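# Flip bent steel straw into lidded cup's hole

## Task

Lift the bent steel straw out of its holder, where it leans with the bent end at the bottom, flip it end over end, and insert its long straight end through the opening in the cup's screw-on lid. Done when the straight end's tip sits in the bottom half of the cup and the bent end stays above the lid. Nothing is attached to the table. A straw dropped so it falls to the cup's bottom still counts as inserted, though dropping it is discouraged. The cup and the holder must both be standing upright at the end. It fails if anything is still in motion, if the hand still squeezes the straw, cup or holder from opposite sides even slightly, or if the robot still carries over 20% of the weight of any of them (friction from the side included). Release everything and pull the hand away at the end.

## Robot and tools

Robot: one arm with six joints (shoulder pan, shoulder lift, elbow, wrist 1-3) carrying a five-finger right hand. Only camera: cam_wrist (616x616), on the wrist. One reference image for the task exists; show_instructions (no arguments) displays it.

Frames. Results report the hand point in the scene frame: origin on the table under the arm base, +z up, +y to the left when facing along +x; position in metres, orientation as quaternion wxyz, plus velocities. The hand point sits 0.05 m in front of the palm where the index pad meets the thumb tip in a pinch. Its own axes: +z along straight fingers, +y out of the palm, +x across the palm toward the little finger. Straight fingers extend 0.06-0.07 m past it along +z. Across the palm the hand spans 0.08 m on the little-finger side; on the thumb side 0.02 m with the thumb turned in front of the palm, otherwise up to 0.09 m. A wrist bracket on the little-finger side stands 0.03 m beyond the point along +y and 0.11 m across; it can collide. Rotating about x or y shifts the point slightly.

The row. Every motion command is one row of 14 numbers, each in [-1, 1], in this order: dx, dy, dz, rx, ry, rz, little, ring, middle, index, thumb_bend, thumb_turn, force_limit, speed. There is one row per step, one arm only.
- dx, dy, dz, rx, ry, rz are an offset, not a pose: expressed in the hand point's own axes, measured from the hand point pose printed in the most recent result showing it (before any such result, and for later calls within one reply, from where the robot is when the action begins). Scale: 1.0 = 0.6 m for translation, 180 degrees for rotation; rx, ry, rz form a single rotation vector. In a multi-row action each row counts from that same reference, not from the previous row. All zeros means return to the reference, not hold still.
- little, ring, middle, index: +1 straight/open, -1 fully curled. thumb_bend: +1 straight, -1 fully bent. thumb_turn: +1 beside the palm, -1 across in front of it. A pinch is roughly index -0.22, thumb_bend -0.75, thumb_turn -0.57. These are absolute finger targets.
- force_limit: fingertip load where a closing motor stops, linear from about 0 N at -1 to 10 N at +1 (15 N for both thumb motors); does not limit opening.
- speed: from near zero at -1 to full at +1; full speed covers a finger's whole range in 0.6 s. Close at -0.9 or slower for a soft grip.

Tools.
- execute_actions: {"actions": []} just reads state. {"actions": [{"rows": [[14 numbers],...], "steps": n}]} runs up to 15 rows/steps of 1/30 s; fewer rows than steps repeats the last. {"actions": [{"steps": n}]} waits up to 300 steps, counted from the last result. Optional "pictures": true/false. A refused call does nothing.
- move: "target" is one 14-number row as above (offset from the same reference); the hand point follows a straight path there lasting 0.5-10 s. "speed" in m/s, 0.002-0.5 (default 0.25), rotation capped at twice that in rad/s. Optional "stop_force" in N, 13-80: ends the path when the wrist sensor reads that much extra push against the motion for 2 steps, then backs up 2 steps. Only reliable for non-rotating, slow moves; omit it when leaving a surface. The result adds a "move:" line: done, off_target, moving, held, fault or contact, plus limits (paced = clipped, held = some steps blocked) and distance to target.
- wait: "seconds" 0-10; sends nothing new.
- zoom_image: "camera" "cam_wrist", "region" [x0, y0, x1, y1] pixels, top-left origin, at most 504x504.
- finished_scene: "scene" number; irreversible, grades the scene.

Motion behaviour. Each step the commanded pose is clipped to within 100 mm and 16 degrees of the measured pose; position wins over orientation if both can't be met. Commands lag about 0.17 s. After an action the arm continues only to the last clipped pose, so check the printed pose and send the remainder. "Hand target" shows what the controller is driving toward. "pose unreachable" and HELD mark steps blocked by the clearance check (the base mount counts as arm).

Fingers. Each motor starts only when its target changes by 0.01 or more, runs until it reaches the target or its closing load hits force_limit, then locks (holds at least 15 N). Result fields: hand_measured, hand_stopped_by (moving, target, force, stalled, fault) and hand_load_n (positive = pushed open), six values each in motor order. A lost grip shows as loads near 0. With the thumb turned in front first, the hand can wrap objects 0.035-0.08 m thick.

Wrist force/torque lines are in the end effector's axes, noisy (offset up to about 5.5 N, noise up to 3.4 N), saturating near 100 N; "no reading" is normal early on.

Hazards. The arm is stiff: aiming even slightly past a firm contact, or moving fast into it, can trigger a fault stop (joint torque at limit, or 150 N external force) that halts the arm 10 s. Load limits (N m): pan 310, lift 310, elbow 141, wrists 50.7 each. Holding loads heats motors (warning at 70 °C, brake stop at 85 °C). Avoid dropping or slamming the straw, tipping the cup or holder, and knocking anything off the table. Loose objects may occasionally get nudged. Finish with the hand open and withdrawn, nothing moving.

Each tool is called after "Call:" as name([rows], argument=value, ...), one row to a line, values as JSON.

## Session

Call:
execute_actions(actions=[])

Scene clock: 0.00 s of 5600.00 s.
end_effector_position=(+0.4710, -0.0115, +0.3213) hand_measured=(+1.000, +1.000, +1.000, +1.000, +1.000, +1.000) hand_load_n=(+0.0, +0.0, +0.0, +0.0, +0.0, +0.0) hand_stopped_by=(target, target, target, target, target, target) hand_force_limit=0.00 hand_speed=-0.80 end_effector_quat_wxyz=(+0.106, +0.482, +0.870, -0.014) end_effector_velocity=(-0.000, -0.000, -0.000) end_effector_angular_velocity=(+0.000, +0.000, -0.000)
Joint positions: [-0.434 -1.718  2.149  0.925  1.607 -1.027]
Joint velocities: [-0.  0.  0. -0.  0. -0.]
Wrist force (N, on the end effector, along its own x y z axes, offset not removed): no reading
Wrist torque (N m, same axes, about the end effector's origin, offset not removed): no reading
Hand target: +0.471, -0.011, +0.321; +0.106, +0.482, +0.870, -0.014

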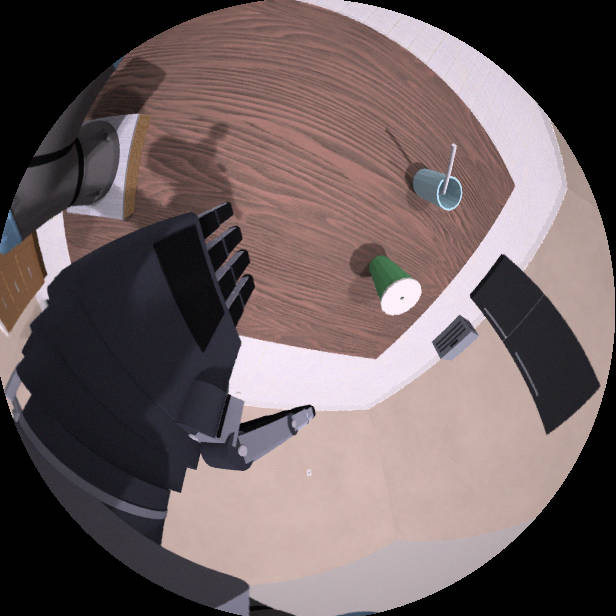

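Call:
move(target=[-0.089,0.619,-0.1,0.010,0.070,-0.320,1,1,1,0.6,-0.75,-0.57,0,0.5])

Call:
move(target=[0.2,0,0,0,0,0,1,1,1,0.6,-0.75,-0.57,0,0.5])

Scene clock: 30.50 s of 5600.00 s.
end_effector_position=(+0.8004, +0.1503, +0.4191) hand_measured=(+1.000, +1.000, +1.000, +0.600, -0.750, -0.570) hand_load_n=(+0.0, +0.0, +0.0, +0.0, +0.0, +0.0) hand_stopped_by=(target, target, target, target, target, target) hand_force_limit=0.00 hand_speed=0.50 end_effector_quat_wxyz=(-0.013, +0.004, +1.000, -0.026) end_effector_velocity=(+0.001, +0.000, -0.000) end_effector_angular_velocity=(-0.000, +0.004, +0.003)
Joint positions: [-0.061 -1.034  1.152  1.471  1.625 -1.652]
Joint velocities: [ 0.     0.004 -0.006  0.005  0.001 -0.003]
Wrist force (N, on the end effector, along its own x y z axes, offset not removed): [-1.5 0.8 0.5]
Wrist torque (N m, same axes, about the end effector's origin, offset not removed): [0.22 0.11 -0.17]
Hand target: +0.801, +0.150, +0.419; -0.013, +0.004, +1.000, -0.026
Off the commanded pose: 0.000 m, 0 deg.
After step 90, 24.87 s passed at rest.
move: done

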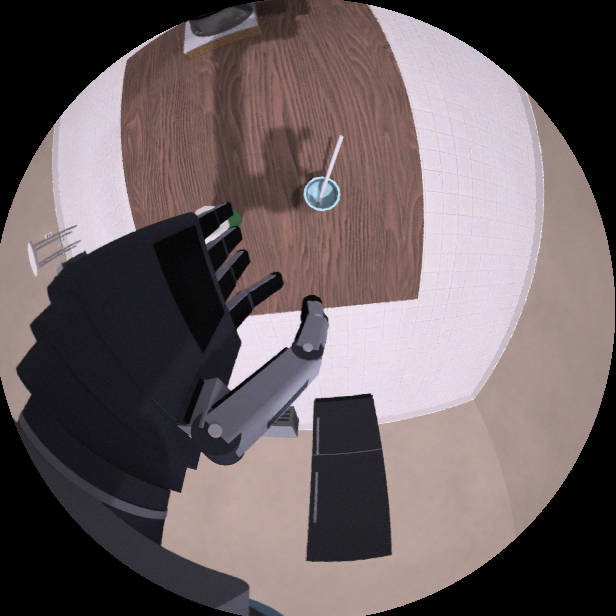

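Scene clock: 31.57 s of 5600.00 s.
end_effector_position=(+0.6807, +0.1515, +0.4222) hand_measured=(+1.000, +1.000, +1.000, +0.600, -0.750, -0.570) hand_load_n=(+0.0, +0.0, +0.0, +0.0, +0.0, +0.0) hand_stopped_by=(target, target, target, target, target, target) hand_force_limit=0.00 hand_speed=0.50 end_effector_quat_wxyz=(-0.013, +0.004, +1.000, -0.026) end_effector_velocity=(-0.001, -0.001, +0.002) end_effector_angular_velocity=(-0.000, -0.003, -0.001)
Joint positions: [-0.076 -1.238  1.445  1.382  1.625 -1.667]
Joint velocities: [-0.001 -0.005  0.003 -0.001 -0.    -0.   ]
Wrist force (N, on the end effector, along its own x y z axes, offset not removed): [-1.2 -0.9 -2.2]
Wrist torque (N m, same axes, about the end effector's origin, offset not removed): [0.19 0.14 -0.31]
Hand target: +0.680, +0.152, +0.422; -0.013, +0.004, +1.000, -0.026
Off the commanded pose: 0.000 m, 0 deg.
move: done

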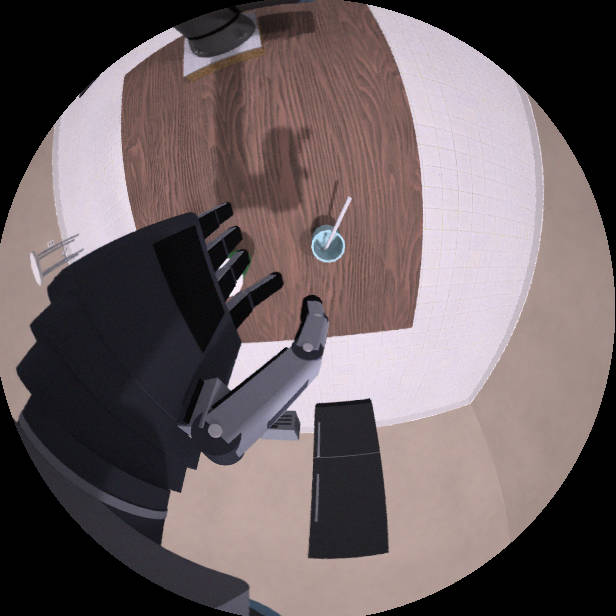

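Call:
move(target=[-0.052,0.046,0.44,0.070,0.292,-0.122,1,1,1,0.6,-0.75,-0.57,0,0.5], speed=0.15)

Call:
move(target=[-0.021,0.04,0.014,0,0,0,1,1,1,0.6,-0.75,-0.57,0,0.5], speed=0.03)

Scene clock: 64.07 s of 5600.00 s.
end_effector_position=(+0.7050, +0.1655, +0.1564) hand_measured=(+1.000, +1.000, +1.000, +0.600, -0.750, -0.570) hand_load_n=(+0.0, +0.0, +0.0, +0.0, +0.0, +0.0) hand_stopped_by=(target, target, target, target, target, target) hand_force_limit=0.00 hand_speed=0.50 end_effector_quat_wxyz=(-0.455, -0.170, +0.865, -0.123) end_effector_velocity=(+0.000, +0.000, -0.001) end_effector_angular_velocity=(-0.002, +0.006, +0.002)
Joint positions: [ 0.061 -0.57   1.166  1.909  1.922 -1.747]
Joint velocities: [ 0.001  0.004 -0.002  0.004  0.002  0.001]
Wrist force (N, on the end effector, along its own x y z axes, offset not removed): [-1.4 2.2 -1.0]
Wrist torque (N m, same axes, about the end effector's origin, offset not removed): [0.52 0.19 -0.24]
Hand target: +0.705, +0.166, +0.156; -0.456, -0.170, +0.865, -0.123
Off the commanded pose: 0.000 m, 0 deg.
After step 90, 25.67 s passed at rest.
move: done

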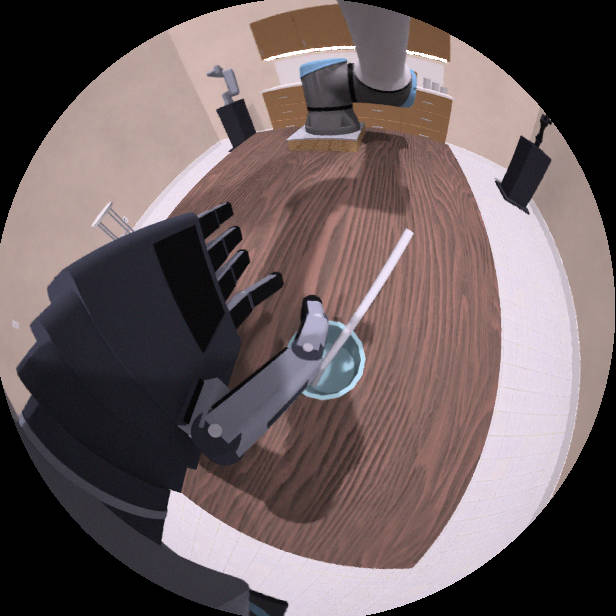

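Scene clock: 65.33 s of 5600.00 s.
end_effector_position=(+0.6957, +0.1865, +0.1400) hand_measured=(+1.000, +1.000, +1.000, +0.600, -0.750, -0.570) hand_load_n=(+0.0, +0.0, +0.0, +0.0, +0.0, +0.0) hand_stopped_by=(target, target, target, target, target, target) hand_force_limit=0.00 hand_speed=0.50 end_effector_quat_wxyz=(-0.455, -0.170, +0.865, -0.123) end_effector_velocity=(-0.001, +0.002, -0.001) end_effector_angular_velocity=(-0.000, +0.000, +0.001)
Joint positions: [ 0.084 -0.559  1.181  1.889  1.903 -1.733]
Joint velocities: [ 0.002  0.     0.001 -0.001 -0.001  0.001]
Wrist force (N, on the end effector, along its own x y z axes, offset not removed): [-0.4 2.0 -1.5]
Wrist torque (N m, same axes, about the end effector's origin, offset not removed): [0.49 0.02 -0.09]
Hand target: +0.696, +0.187, +0.140; -0.455, -0.170, +0.865, -0.123
Off the commanded pose: 0.000 m, 0 deg.
move: done

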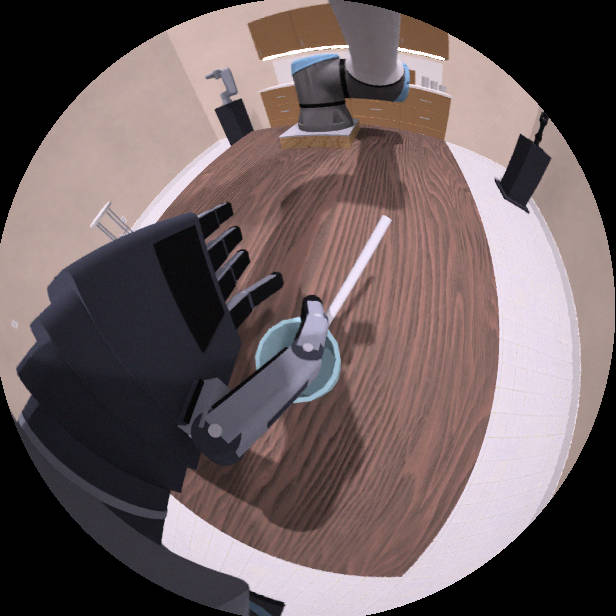

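Call:
move(target=[-0.03,0.04,0.007,0,0,0,1,1,1,0.6,-0.75,-0.57,0,0.5], speed=0.02, stop_force=13)

Call:
zoom_image(camera="cam_wrist", region=[210,180,410,380])

Scene clock: 76.60 s of 5600.00 s.
end_effector_position=(+0.6924, +0.2100, +0.1214) hand_measured=(+1.000, +1.000, +1.000, +0.600, -0.750, -0.570) hand_load_n=(+0.0, +0.0, +0.0, +0.0, +0.0, +0.0) hand_stopped_by=(target, target, target, target, target, target) hand_force_limit=0.00 hand_speed=0.50 end_effector_quat_wxyz=(-0.455, -0.170, +0.865, -0.123) end_effector_velocity=(-0.000, +0.001, -0.001) end_effector_angular_velocity=(+0.000, +0.000, +0.000)
Joint positions: [ 0.11  -0.536  1.173  1.88   1.882 -1.717]
Joint velocities: [ 0.001  0.001 -0.    -0.    -0.001  0.001]
Wrist force (N, on the end effector, along its own x y z axes, offset not removed): [-0.2 0.8 0.6]
Wrist torque (N m, same axes, about the end effector's origin, offset not removed): [0.15 -0.08 -0.19]
Hand target: +0.692, +0.210, +0.121; -0.455, -0.170, +0.865, -0.123
Off the commanded pose: 0.000 m, 0 deg.
After step 90, 6.47 s passed at rest.
move: done

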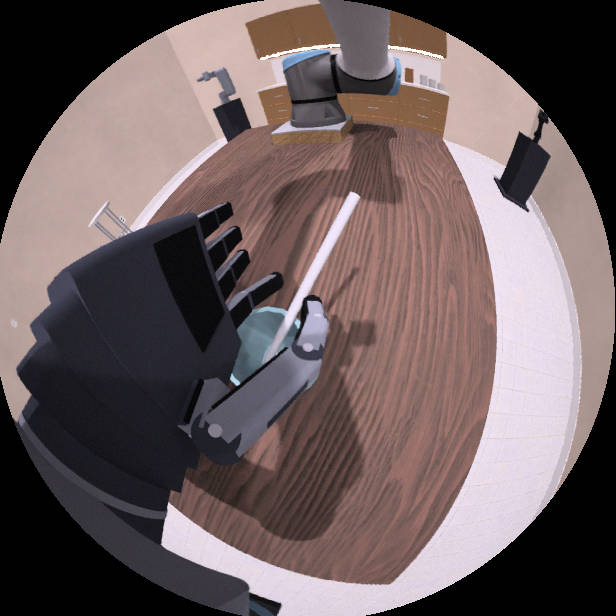

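Region (210, 180, 410, 380) of cam_wrist's 616x616 image, scaled by 2.520, with more detail than that image has.

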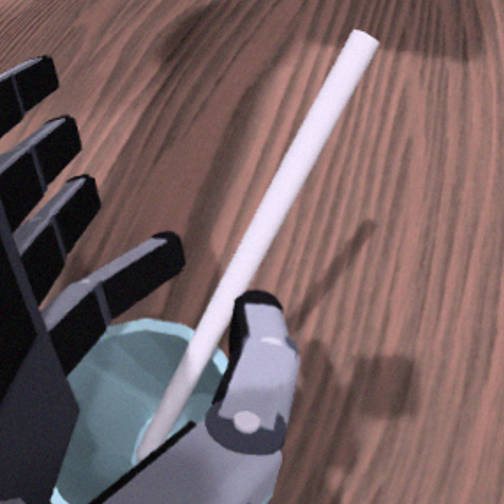

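Call:
move(target=[-0.006,-0.014,0.004,0,0,0,1,1,1,0.05,-0.75,-0.57,-0.6,-0.75], speed=0.015)

Call:
zoom_image(camera="cam_wrist", region=[210,180,410,380])

Scene clock: 95.77 s of 5600.00 s.
end_effector_position=(+0.6959, +0.2021, +0.1176) hand_measured=(+1.000, +1.000, +1.000, +0.050, -0.750, -0.570) hand_load_n=(+0.0, +0.0, +0.0, +0.0, +0.0, +0.0) hand_stopped_by=(target, target, target, target, target, target) hand_force_limit=-0.60 hand_speed=-0.75 end_effector_quat_wxyz=(-0.455, -0.170, +0.865, -0.123) end_effector_velocity=(-0.000, +0.000, -0.001) end_effector_angular_velocity=(-0.000, +0.001, +0.000)
Joint positions: [ 0.101 -0.53   1.168  1.877  1.89  -1.722]
Joint velocities: [0.    0.001 0.    0.    0.    0.   ]
Wrist force (N, on the end effector, along its own x y z axes, offset not removed): [-0.7 1.0 -1.5]
Wrist torque (N m, same axes, about the end effector's origin, offset not removed): [0.35 0.05 -0.18]
Hand target: +0.696, +0.202, +0.118; -0.455, -0.170, +0.865, -0.123
Off the commanded pose: 0.000 m, 0 deg.
After step 90, 14.57 s passed at rest.
move: done

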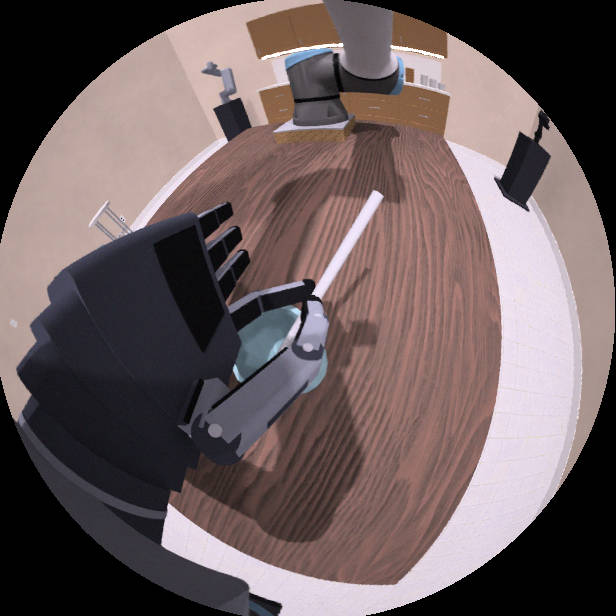

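Region (210, 180, 410, 380) of cam_wrist's 616x616 image, scaled by 2.520, with more detail than that image has.

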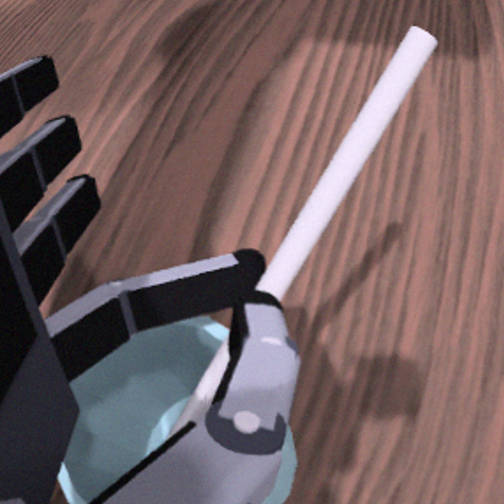

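Call:
move(target=[0,0,0,0,0,0,1,1,1,0.6,-0.75,-0.57,-0.6,0.3])

Call:
move(target=[0,0.019,0.022,0,0,0,1,1,1,0.6,-0.75,-0.57,-0.6,0.3], speed=0.012, stop_force=13)

Call:
move(target=[0,0,0,0,0,0,1,1,1,0.1,-0.75,-0.57,-0.6,-0.7])

Call:
zoom_image(camera="cam_wrist", region=[210,180,410,380])

Scene clock: 105.43 s of 5600.00 s.
end_effector_position=(+0.6959, +0.2021, +0.1176) hand_measured=(+1.000, +1.000, +1.000, +0.600, -0.750, -0.570) hand_load_n=(+0.0, +0.0, +0.0, +0.0, +0.0, +0.0) hand_stopped_by=(target, target, target, target, target, target) hand_force_limit=-0.60 hand_speed=0.30 end_effector_quat_wxyz=(-0.455, -0.170, +0.865, -0.123) end_effector_velocity=(-0.000, -0.000, -0.000) end_effector_angular_velocity=(+0.000, +0.001, -0.000)
Joint positions: [ 0.101 -0.53   1.168  1.877  1.89  -1.722]
Joint velocities: [-0.  0.  0. -0. -0. -0.]
Wrist force (N, on the end effector, along its own x y z axes, offset not removed): [-0.8 1.7 -2.1]
Wrist torque (N m, same axes, about the end effector's origin, offset not removed): [0.51 0.07 -0.16]
Hand target: +0.696, +0.202, +0.118; -0.455, -0.170, +0.865, -0.123
Off the commanded pose: 0.000 m, 0 deg.
After step 90, 5.97 s passed at rest.
move: done

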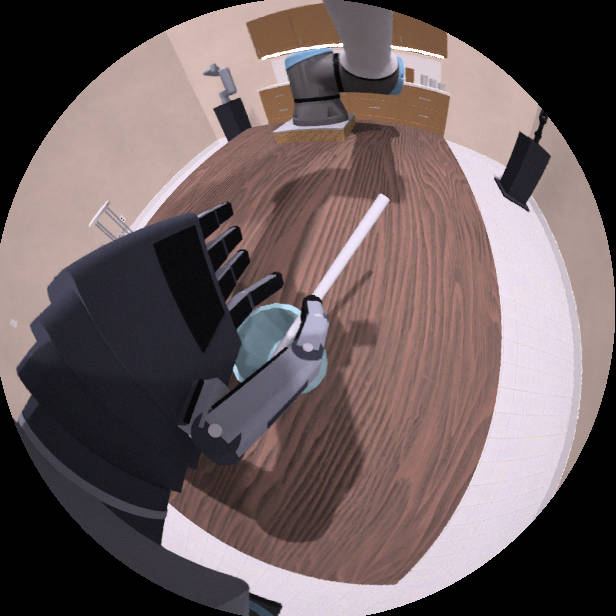

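Scene clock: 107.10 s of 5600.00 s.
end_effector_position=(+0.6816, +0.2076, +0.1097) hand_measured=(+1.000, +1.000, +1.000, +0.600, -0.750, -0.570) hand_load_n=(+0.0, +0.0, +0.0, +0.0, +0.0, +0.0) hand_stopped_by=(target, target, target, target, target, target) hand_force_limit=-0.60 hand_speed=0.30 end_effector_quat_wxyz=(-0.455, -0.170, +0.865, -0.123) end_effector_velocity=(-0.002, +0.001, -0.002) end_effector_angular_velocity=(+0.000, +0.001, +0.001)
Joint positions: [ 0.109 -0.539  1.205  1.85   1.884 -1.718]
Joint velocities: [ 0.002 -0.     0.005 -0.003 -0.001  0.   ]
Wrist force (N, on the end effector, along its own x y z axes, offset not removed): [-1.2 0.6 -2.1]
Wrist torque (N m, same axes, about the end effector's origin, offset not removed): [0.38 0.14 -0.21]
Hand target: +0.681, +0.208, +0.110; -0.455, -0.170, +0.865, -0.123
Off the commanded pose: 0.000 m, 0 deg.
move: done

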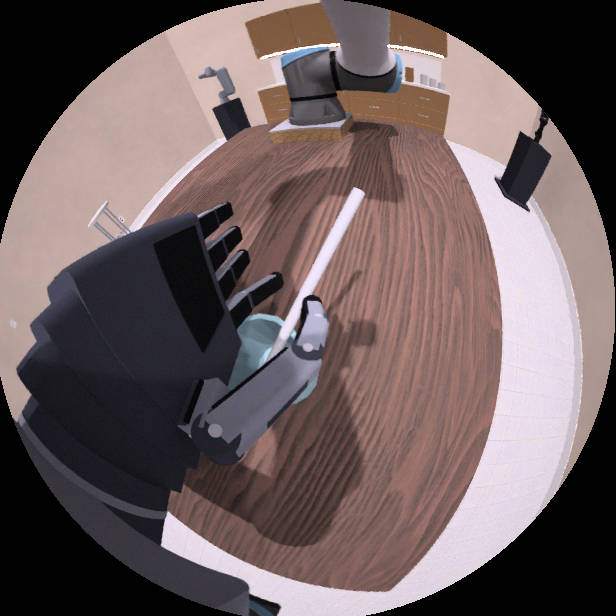

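Scene clock: 108.37 s of 5600.00 s.
end_effector_position=(+0.6816, +0.2077, +0.1097) hand_measured=(+1.000, +1.000, +1.000, +0.100, -0.750, -0.570) hand_load_n=(+0.0, +0.0, +0.0, +0.0, +0.0, +0.0) hand_stopped_by=(target, target, target, target, target, target) hand_force_limit=-0.60 hand_speed=-0.70 end_effector_quat_wxyz=(-0.455, -0.170, +0.865, -0.123) end_effector_velocity=(-0.000, +0.000, +0.000) end_effector_angular_velocity=(+0.000, +0.000, +0.001)
Joint positions: [ 0.109 -0.539  1.205  1.85   1.884 -1.718]
Joint velocities: [ 0.001 -0.     0.     0.     0.    -0.   ]
Wrist force (N, on the end effector, along its own x y z axes, offset not removed): [-0.8 0.1 -0.7]
Wrist torque (N m, same axes, about the end effector's origin, offset not removed): [0.21 0.00 -0.22]
Hand target: +0.682, +0.208, +0.110; -0.455, -0.170, +0.865, -0.123
Off the commanded pose: 0.000 m, 0 deg.
move: done

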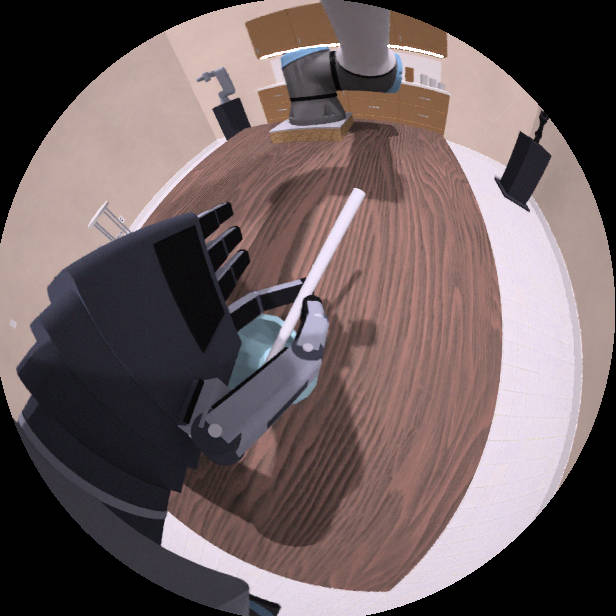

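Region (210, 180, 410, 380) of cam_wrist's 616x616 image, scaled by 2.520, with more detail than that image has.

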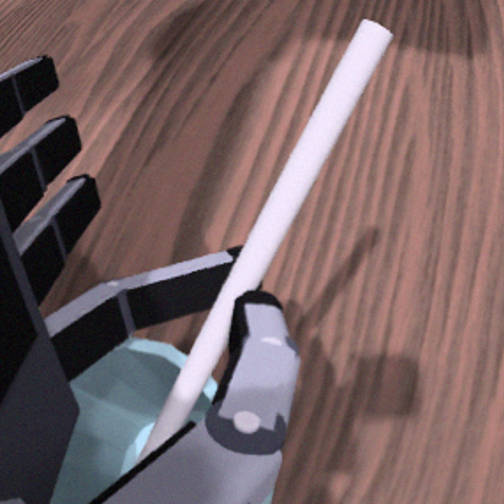

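Call:
move(target=[-0.008,-0.014,0,0,0,0,1,1,1,0.02,-0.75,-0.57,-0.6,-0.9], speed=0.008, stop_force=13)

Call:
move(target=[0,0,0,0,0,0,1,1,1,-0.4,-0.75,-0.57,0.4,-0.9])

Call:
zoom_image(camera="cam_wrist", region=[210,170,410,370])

Scene clock: 119.40 s of 5600.00 s.
end_effector_position=(+0.6874, +0.2009, +0.1062) hand_measured=(+1.000, +1.000, +1.000, +0.020, -0.750, -0.570) hand_load_n=(+0.0, +0.0, +0.0, +0.0, +0.0, +0.0) hand_stopped_by=(target, target, target, target, target, target) hand_force_limit=-0.60 hand_speed=-0.90 end_effector_quat_wxyz=(-0.455, -0.170, +0.865, -0.123) end_effector_velocity=(+0.001, -0.001, -0.000) end_effector_angular_velocity=(+0.000, +0.000, -0.000)
Joint positions: [ 0.101 -0.53   1.192  1.852  1.89  -1.722]
Joint velocities: [-0.001  0.001 -0.001  0.     0.001 -0.001]
Wrist force (N, on the end effector, along its own x y z axes, offset not removed): [-0.1 -0.7 -2.7]
Wrist torque (N m, same axes, about the end effector's origin, offset not removed): [0.19 0.02 -0.20]
Hand target: +0.688, +0.201, +0.106; -0.455, -0.170, +0.865, -0.123
Off the commanded pose: 0.000 m, 0 deg.
After step 90, 6.60 s passed at rest.
move: done

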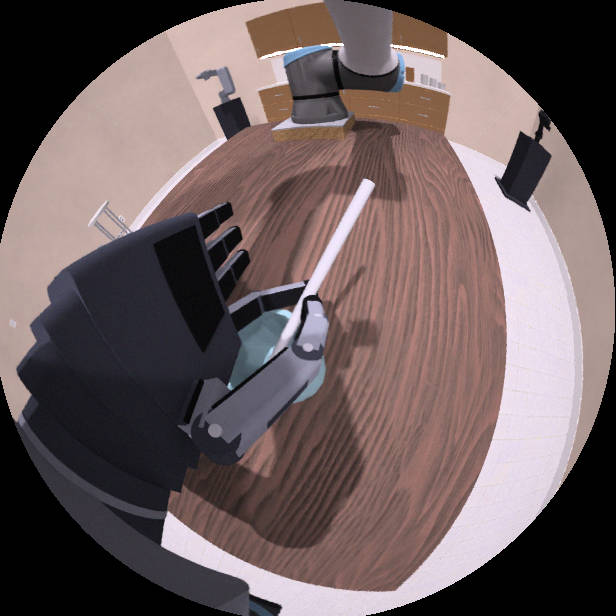

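Scene clock: 120.50 s of 5600.00 s.
end_effector_position=(+0.6875, +0.2009, +0.1062) hand_measured=(+1.000, +1.000, +1.000, -0.122, -0.748, -0.570) hand_load_n=(+0.0, +0.0, +0.0, +7.5, +3.0, +0.5) hand_stopped_by=(target, target, target, force, target, target) hand_force_limit=0.40 hand_speed=-0.90 end_effector_quat_wxyz=(-0.455, -0.170, +0.865, -0.123) end_effector_velocity=(+0.000, -0.000, -0.000) end_effector_angular_velocity=(+0.000, +0.000, +0.000)
Joint positions: [ 0.101 -0.53   1.192  1.852  1.89  -1.722]
Joint velocities: [-0.  0. -0. -0.  0. -0.]
Wrist force (N, on the end effector, along its own x y z axes, offset not removed): [-0.9 -0.3 -0.9]
Wrist torque (N m, same axes, about the end effector's origin, offset not removed): [0.20 0.12 -0.24]
Hand target: +0.687, +0.201, +0.106; -0.455, -0.170, +0.865, -0.123
Off the commanded pose: 0.000 m, 0 deg.
move: done

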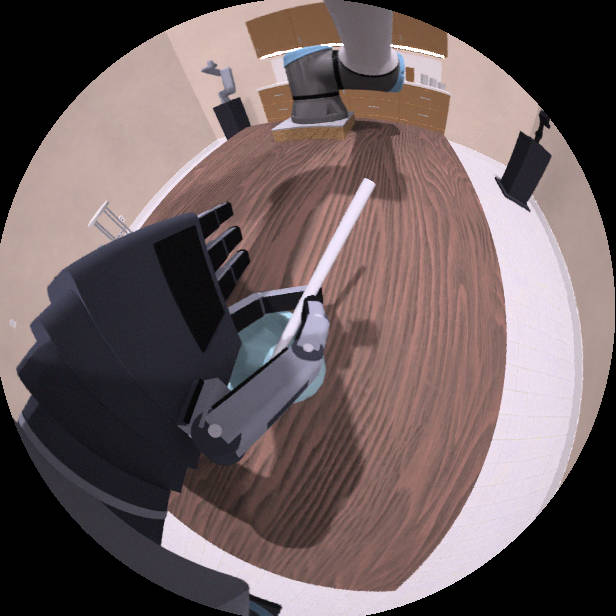

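Region (210, 170, 410, 370) of cam_wrist's 616x616 image, scaled by 2.520, with more detail than that image has.

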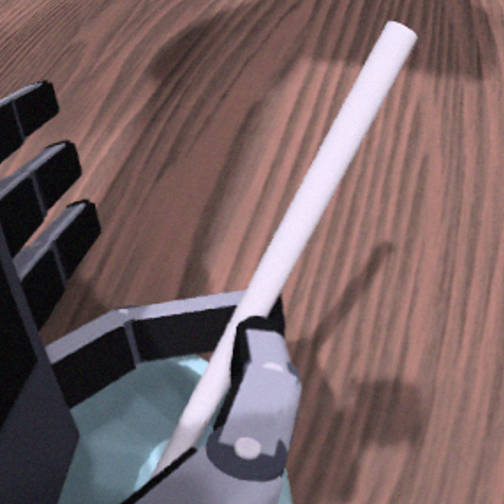

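Call:
move(target=[0.357,-0.006,-0.218,0,0,0,1,1,1,-0.4,-0.75,-0.57,0.4,-0.9], speed=0.1)

Call:
move(target=[-0.048,-0.528,0.063,0.226,-0.742,0.105,1,1,1,-0.4,-0.75,-0.57,0.4,-0.9])

Call:
move(target=[0.0866,0.05,0,0,0,0,1,1,1,-0.4,-0.75,-0.57,0.4,-0.9], speed=0.08)

Scene clock: 135.80 s of 5600.00 s.
end_effector_position=(+0.6735, +0.2067, +0.3567) hand_measured=(+1.000, +1.000, +1.000, -0.122, -0.748, -0.570) hand_load_n=(+0.0, +0.0, +0.0, +7.5, +3.0, +0.5) hand_stopped_by=(target, target, target, force, target, target) hand_force_limit=0.40 hand_speed=-0.90 end_effector_quat_wxyz=(-0.455, -0.170, +0.865, -0.123) end_effector_velocity=(+0.000, +0.000, +0.000) end_effector_angular_velocity=(-0.000, +0.002, +0.000)
Joint positions: [ 0.109 -0.773  1.167  2.122  1.884 -1.718]
Joint velocities: [ 0.     0.001 -0.001  0.002 -0.    -0.   ]
Wrist force (N, on the end effector, along its own x y z axes, offset not removed): [-0.4 0.8 -1.0]
Wrist torque (N m, same axes, about the end effector's origin, offset not removed): [0.32 0.01 -0.15]
Hand target: +0.673, +0.207, +0.357; -0.455, -0.170, +0.865, -0.123
Off the commanded pose: 0.000 m, 0 deg.
After step 90, 9.33 s passed at rest.
move: done

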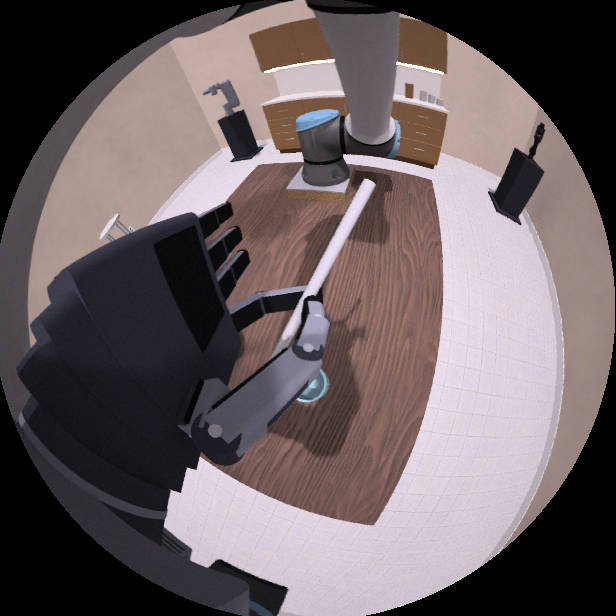

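Scene clock: 141.23 s of 5600.00 s.
end_effector_position=(+0.7889, -0.0913, +0.3305) hand_measured=(+1.000, +1.000, +1.000, -0.122, -0.748, -0.570) hand_load_n=(+0.0, +0.0, +0.0, +7.5, +3.0, +0.5) hand_stopped_by=(target, target, target, force, target, target) hand_force_limit=0.40 hand_speed=-0.90 end_effector_quat_wxyz=(+0.682, -0.181, +0.685, -0.183) end_effector_velocity=(+0.001, -0.001, -0.000) end_effector_angular_velocity=(+0.002, -0.011, +0.002)
Joint positions: [-0.591 -1.425  2.155 -0.73   0.955 -2.092]
Joint velocities: [-0.     0.004  0.003 -0.021 -0.002  0.01 ]
Wrist force (N, on the end effector, along its own x y z axes, offset not removed): [-1.8 2.2 0.6]
Wrist torque (N m, same axes, about the end effector's origin, offset not removed): [0.46 0.19 -0.25]
Hand target: +0.789, -0.091, +0.330; +0.682, -0.181, +0.684, -0.183
Off the commanded pose: 0.001 m, 0 deg.
move: done

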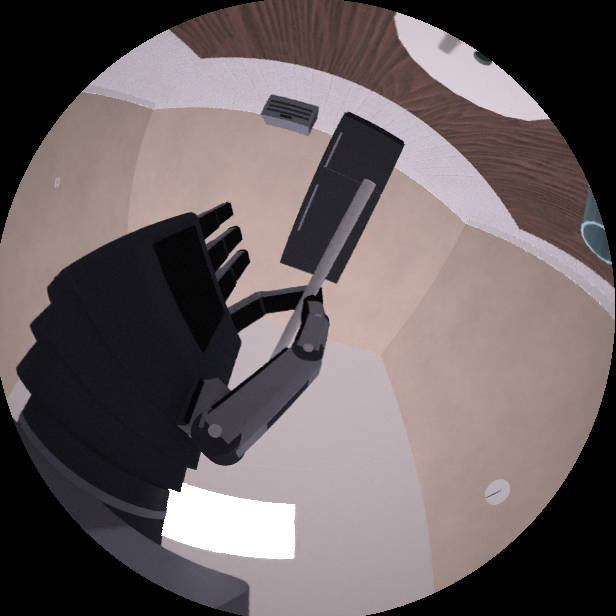

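Scene clock: 142.40 s of 5600.00 s.
end_effector_position=(+0.7887, -0.0911, +0.2706) hand_measured=(+1.000, +1.000, +1.000, -0.122, -0.748, -0.570) hand_load_n=(+0.0, +0.0, +0.0, +7.5, +3.0, +0.5) hand_stopped_by=(target, target, target, force, target, target) hand_force_limit=0.40 hand_speed=-0.90 end_effector_quat_wxyz=(+0.682, -0.181, +0.685, -0.183) end_effector_velocity=(+0.000, -0.000, -0.002) end_effector_angular_velocity=(+0.001, -0.000, -0.000)
Joint positions: [-0.591 -1.34   2.195 -0.855  0.955 -2.092]
Joint velocities: [-0.     0.004  0.001 -0.005  0.     0.001]
Wrist force (N, on the end effector, along its own x y z axes, offset not removed): [-1.2 0.8 -1.2]
Wrist torque (N m, same axes, about the end effector's origin, offset not removed): [0.33 0.11 -0.20]
Hand target: +0.789, -0.091, +0.270; +0.682, -0.181, +0.685, -0.183
Off the commanded pose: 0.000 m, 0 deg.
move: done

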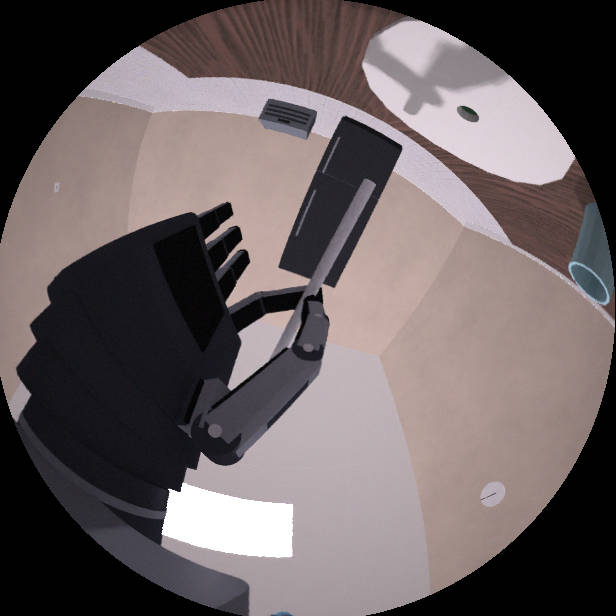

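Call:
move(target=[0.031,0.047,-0.075,0,0,0,1,1,1,-0.4,-0.75,-0.57,0.4,-0.9], speed=0.05)

Call:
zoom_image(camera="cam_wrist", region=[310,80,470,240])

Scene clock: 153.30 s of 5600.00 s.
end_effector_position=(+0.7439, -0.0758, +0.2407) hand_measured=(+1.000, +1.000, +1.000, -0.122, -0.748, -0.570) hand_load_n=(+0.0, +0.0, +0.0, +7.5, +3.0, +0.5) hand_stopped_by=(target, target, target, force, target, target) hand_force_limit=0.40 hand_speed=-0.90 end_effector_quat_wxyz=(+0.682, -0.181, +0.685, -0.183) end_effector_velocity=(-0.002, +0.001, -0.002) end_effector_angular_velocity=(+0.002, +0.002, -0.000)
Joint positions: [-0.62  -1.356  2.302 -0.946  0.926 -2.092]
Joint velocities: [-0.002  0.001  0.005 -0.004 -0.001  0.   ]
Wrist force (N, on the end effector, along its own x y z axes, offset not removed): [-0.4 0.3 0.1]
Wrist torque (N m, same axes, about the end effector's origin, offset not removed): [0.23 0.03 -0.16]
Hand target: +0.744, -0.076, +0.241; +0.682, -0.181, +0.685, -0.183
Off the commanded pose: 0.000 m, 0 deg.
After step 90, 6.40 s passed at rest.
move: done

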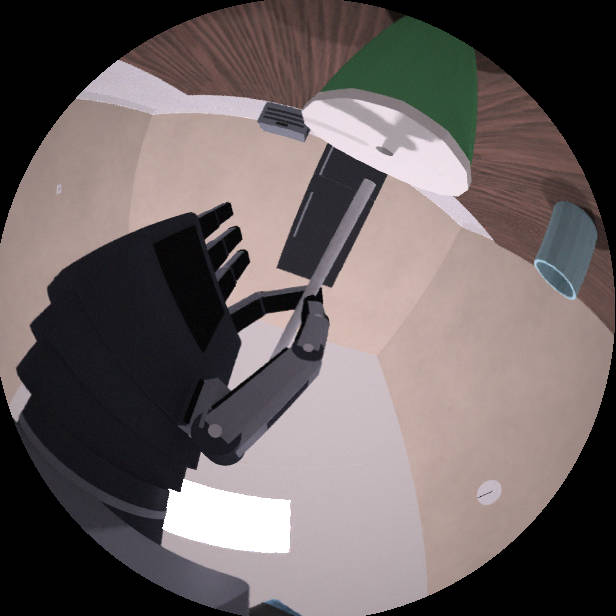

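Region (310, 80, 470, 240) of cam_wrist's 616x616 image, scaled by 3.150, with more detail than that image has.

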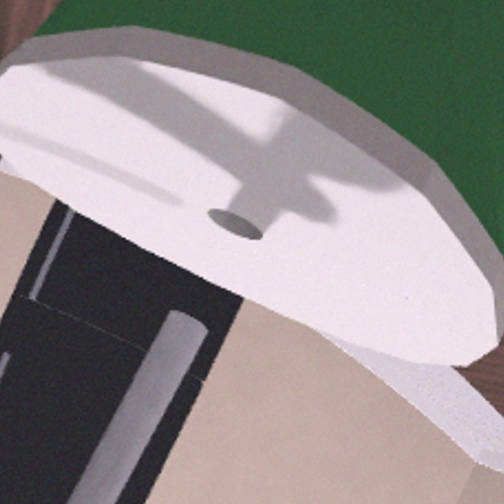

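Call:
move(target=[0.020,0.0117,-0.004,0,0,0,1,1,1,-0.4,-0.75,-0.57,0.4,-0.9], speed=0.02)

Call:
zoom_image(camera="cam_wrist", region=[335,130,415,210])

Scene clock: 162.53 s of 5600.00 s.
end_effector_position=(+0.7414, -0.0757, +0.2270) hand_measured=(+1.000, +1.000, +1.000, -0.122, -0.748, -0.570) hand_load_n=(+0.0, +0.0, +0.0, +7.5, +3.0, +0.5) hand_stopped_by=(target, target, target, force, target, target) hand_force_limit=0.40 hand_speed=-0.90 end_effector_quat_wxyz=(+0.682, -0.181, +0.685, -0.183) end_effector_velocity=(-0.000, -0.000, -0.002) end_effector_angular_velocity=(-0.001, -0.001, -0.000)
Joint positions: [-0.622 -1.335  2.313 -0.979  0.923 -2.092]
Joint velocities: [-0.001  0.003  0.001 -0.006 -0.001 -0.   ]
Wrist force (N, on the end effector, along its own x y z axes, offset not removed): [-1.1 1.5 -0.9]
Wrist torque (N m, same axes, about the end effector's origin, offset not removed): [0.42 0.17 -0.12]
Hand target: +0.741, -0.076, +0.227; +0.682, -0.181, +0.685, -0.183
Off the commanded pose: 0.000 m, 0 deg.
After step 90, 5.27 s passed at rest.
move: done

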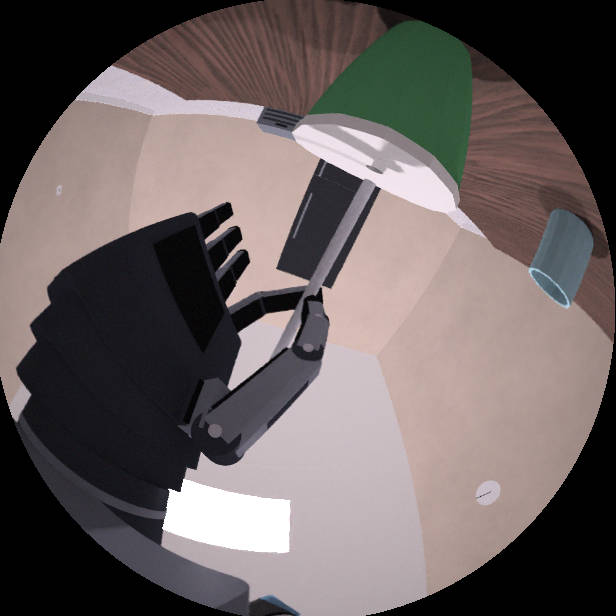

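Region (335, 130, 415, 210) of cam_wrist's 616x616 image, scaled by 6.300, with more detail than that image has.

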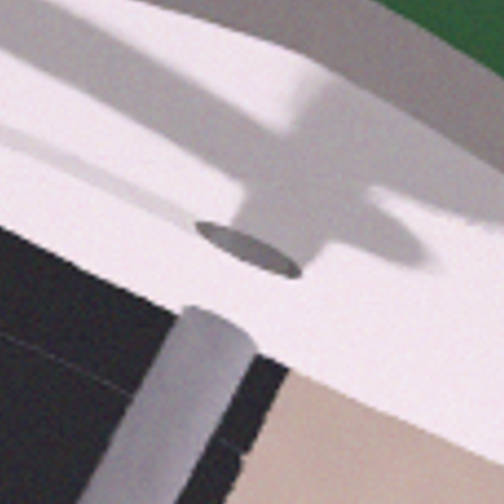

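Call:
move(target=[0.0102,0.004,0,0,0,0,1,1,1,-0.4,-0.75,-0.57,0.4,-0.9], speed=0.01)

Call:
zoom_image(camera="cam_wrist", region=[345,155,395,205])

Scene clock: 170.20 s of 5600.00 s.
end_effector_position=(+0.7414, -0.0766, +0.2206) hand_measured=(+1.000, +1.000, +1.000, -0.122, -0.748, -0.570) hand_load_n=(+0.0, +0.0, +0.0, +7.5, +3.0, +0.5) hand_stopped_by=(target, target, target, force, target, target) hand_force_limit=0.40 hand_speed=-0.90 end_effector_quat_wxyz=(+0.682, -0.181, +0.685, -0.183) end_effector_velocity=(+0.000, -0.001, -0.001) end_effector_angular_velocity=(-0.001, -0.001, -0.001)
Joint positions: [-0.624 -1.323  2.316 -0.993  0.922 -2.092]
Joint velocities: [-0.001  0.002  0.    -0.004 -0.    -0.   ]
Wrist force (N, on the end effector, along its own x y z axes, offset not removed): [-0.5 1.9 -1.7]
Wrist torque (N m, same axes, about the end effector's origin, offset not removed): [0.50 0.01 -0.07]
Hand target: +0.741, -0.077, +0.220; +0.682, -0.181, +0.685, -0.183
Off the commanded pose: 0.000 m, 0 deg.
After step 90, 3.80 s passed at rest.
move: done

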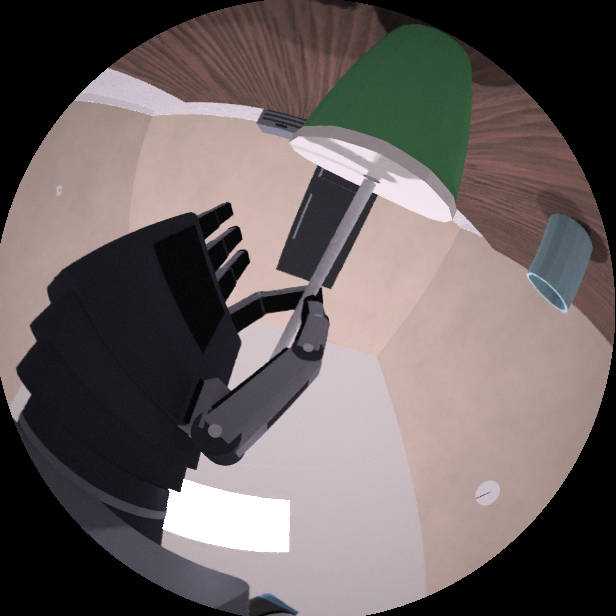

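Region (345, 155, 395, 205) of cam_wrist's 616x616 image, scaled by 10.080, with more detail than that image has.

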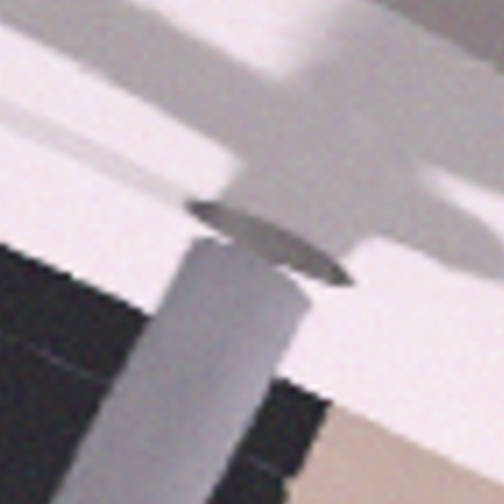

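Call:
move(target=[0.0058,0.0033,0,0,0,0,1,1,1,-0.4,-0.75,-0.57,0.4,-0.9], speed=0.005)

Call:
zoom_image(camera="cam_wrist", region=[345,155,395,205])

Scene clock: 178.30 s of 5600.00 s.
end_effector_position=(+0.7414, -0.0767, +0.2167) hand_measured=(+1.000, +1.000, +1.000, -0.122, -0.748, -0.570) hand_load_n=(+0.0, +0.0, +0.0, +7.5, +3.0, +0.5) hand_stopped_by=(target, target, target, force, target, target) hand_force_limit=0.40 hand_speed=-0.90 end_effector_quat_wxyz=(+0.682, -0.181, +0.685, -0.183) end_effector_velocity=(+0.000, -0.000, -0.001) end_effector_angular_velocity=(-0.000, -0.000, -0.000)
Joint positions: [-0.624 -1.315  2.317 -1.002  0.922 -2.092]
Joint velocities: [-0.     0.001  0.    -0.002  0.    -0.   ]
Wrist force (N, on the end effector, along its own x y z axes, offset not removed): [-0.3 0.5 0.1]
Wrist torque (N m, same axes, about the end effector's origin, offset not removed): [0.17 -0.07 -0.21]
Hand target: +0.741, -0.077, +0.217; +0.682, -0.181, +0.685, -0.183
Off the commanded pose: 0.000 m, 0 deg.
After step 90, 4.10 s passed at rest.
move: done

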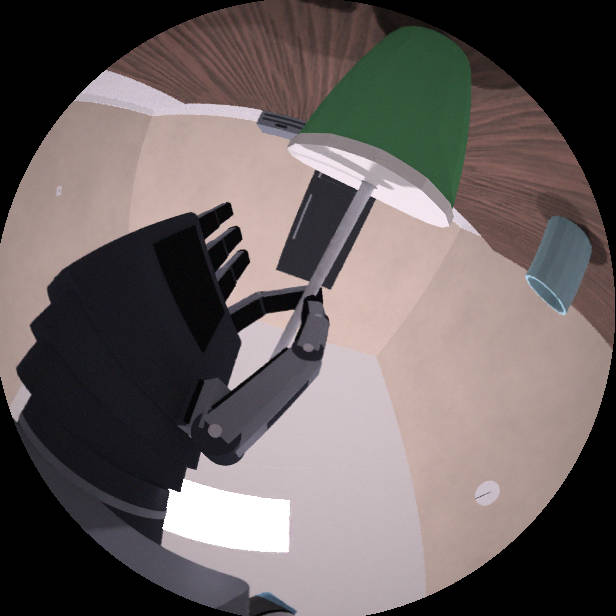

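Region (345, 155, 395, 205) of cam_wrist's 616x616 image, scaled by 10.080, with more detail than that image has.

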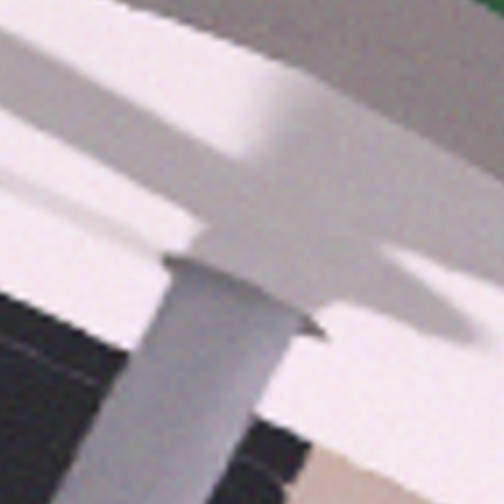

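Call:
move(target=[0.050,0.030,-0.003,0,0,0,1,1,1,-0.4,-0.75,-0.57,0.4,-0.9], speed=0.015, stop_force=13)

Call:
move(target=[0.040,0.024,-0.003,0,0,0,1,1,1,-0.4,-0.75,-0.57,0.4,-0.9], speed=0.012, stop_force=13)

Scene clock: 198.30 s of 5600.00 s.
end_effector_position=(+0.7395, -0.0759, +0.1818) hand_measured=(+1.000, +1.000, +1.000, -0.122, -0.748, -0.570) hand_load_n=(+0.0, +0.0, +0.0, +7.5, +3.0, +0.0) hand_stopped_by=(target, target, target, force, target, target) hand_force_limit=0.40 hand_speed=-0.90 end_effector_quat_wxyz=(+0.682, -0.181, +0.685, -0.183) end_effector_velocity=(-0.000, -0.000, -0.002) end_effector_angular_velocity=(+0.000, +0.000, -0.000)
Joint positions: [-0.625 -1.25   2.334 -1.084  0.921 -2.092]
Joint velocities: [-0.     0.004  0.001 -0.004 -0.     0.   ]
Wrist force (N, on the end effector, along its own x y z axes, offset not removed): [0.5 1.6 -0.1]
Wrist torque (N m, same axes, about the end effector's origin, offset not removed): [0.36 -0.13 -0.02]
Hand target: +0.739, -0.076, +0.182; +0.682, -0.181, +0.685, -0.183
Off the commanded pose: 0.000 m, 0 deg.
After step 90, 14.40 s passed at rest.
move: done

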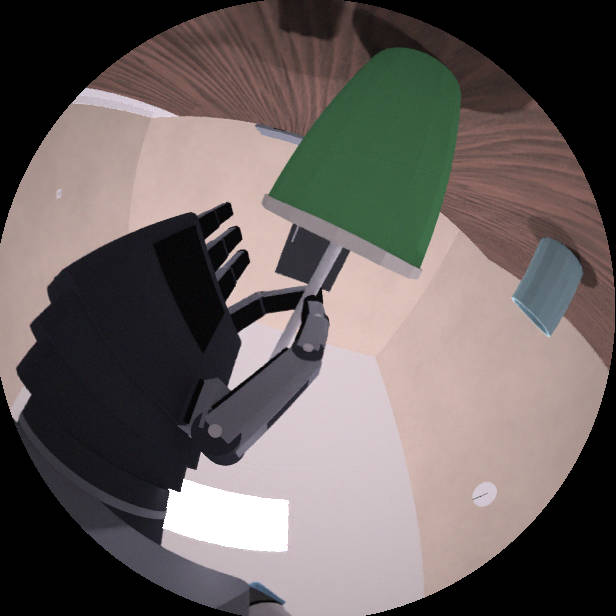

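Scene clock: 200.87 s of 5600.00 s.
end_effector_position=(+0.7376, -0.0754, +0.1540) hand_measured=(+1.000, +1.000, +1.000, -0.122, -0.748, -0.570) hand_load_n=(+0.0, +0.0, +0.0, +7.5, +3.0, +0.0) hand_stopped_by=(target, target, target, force, target, target) hand_force_limit=0.40 hand_speed=-0.90 end_effector_quat_wxyz=(+0.682, -0.181, +0.685, -0.183) end_effector_velocity=(+0.000, -0.000, -0.002) end_effector_angular_velocity=(-0.000, -0.000, +0.000)
Joint positions: [-0.627 -1.195  2.344 -1.149  0.919 -2.092]
Joint velocities: [ 0.     0.004  0.    -0.005 -0.    -0.   ]
Wrist force (N, on the end effector, along its own x y z axes, offset not removed): [-0.9 -0.2 -0.6]
Wrist torque (N m, same axes, about the end effector's origin, offset not removed): [0.20 0.13 -0.15]
Hand target: +0.738, -0.075, +0.154; +0.682, -0.181, +0.685, -0.183
Off the commanded pose: 0.000 m, 0 deg.
move: done

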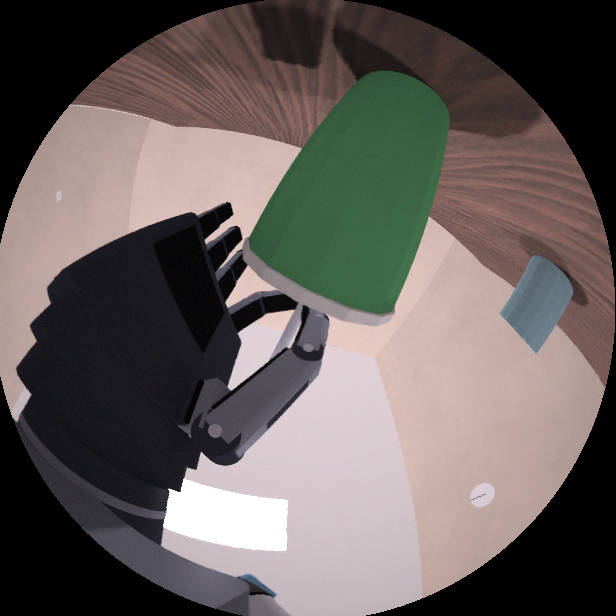

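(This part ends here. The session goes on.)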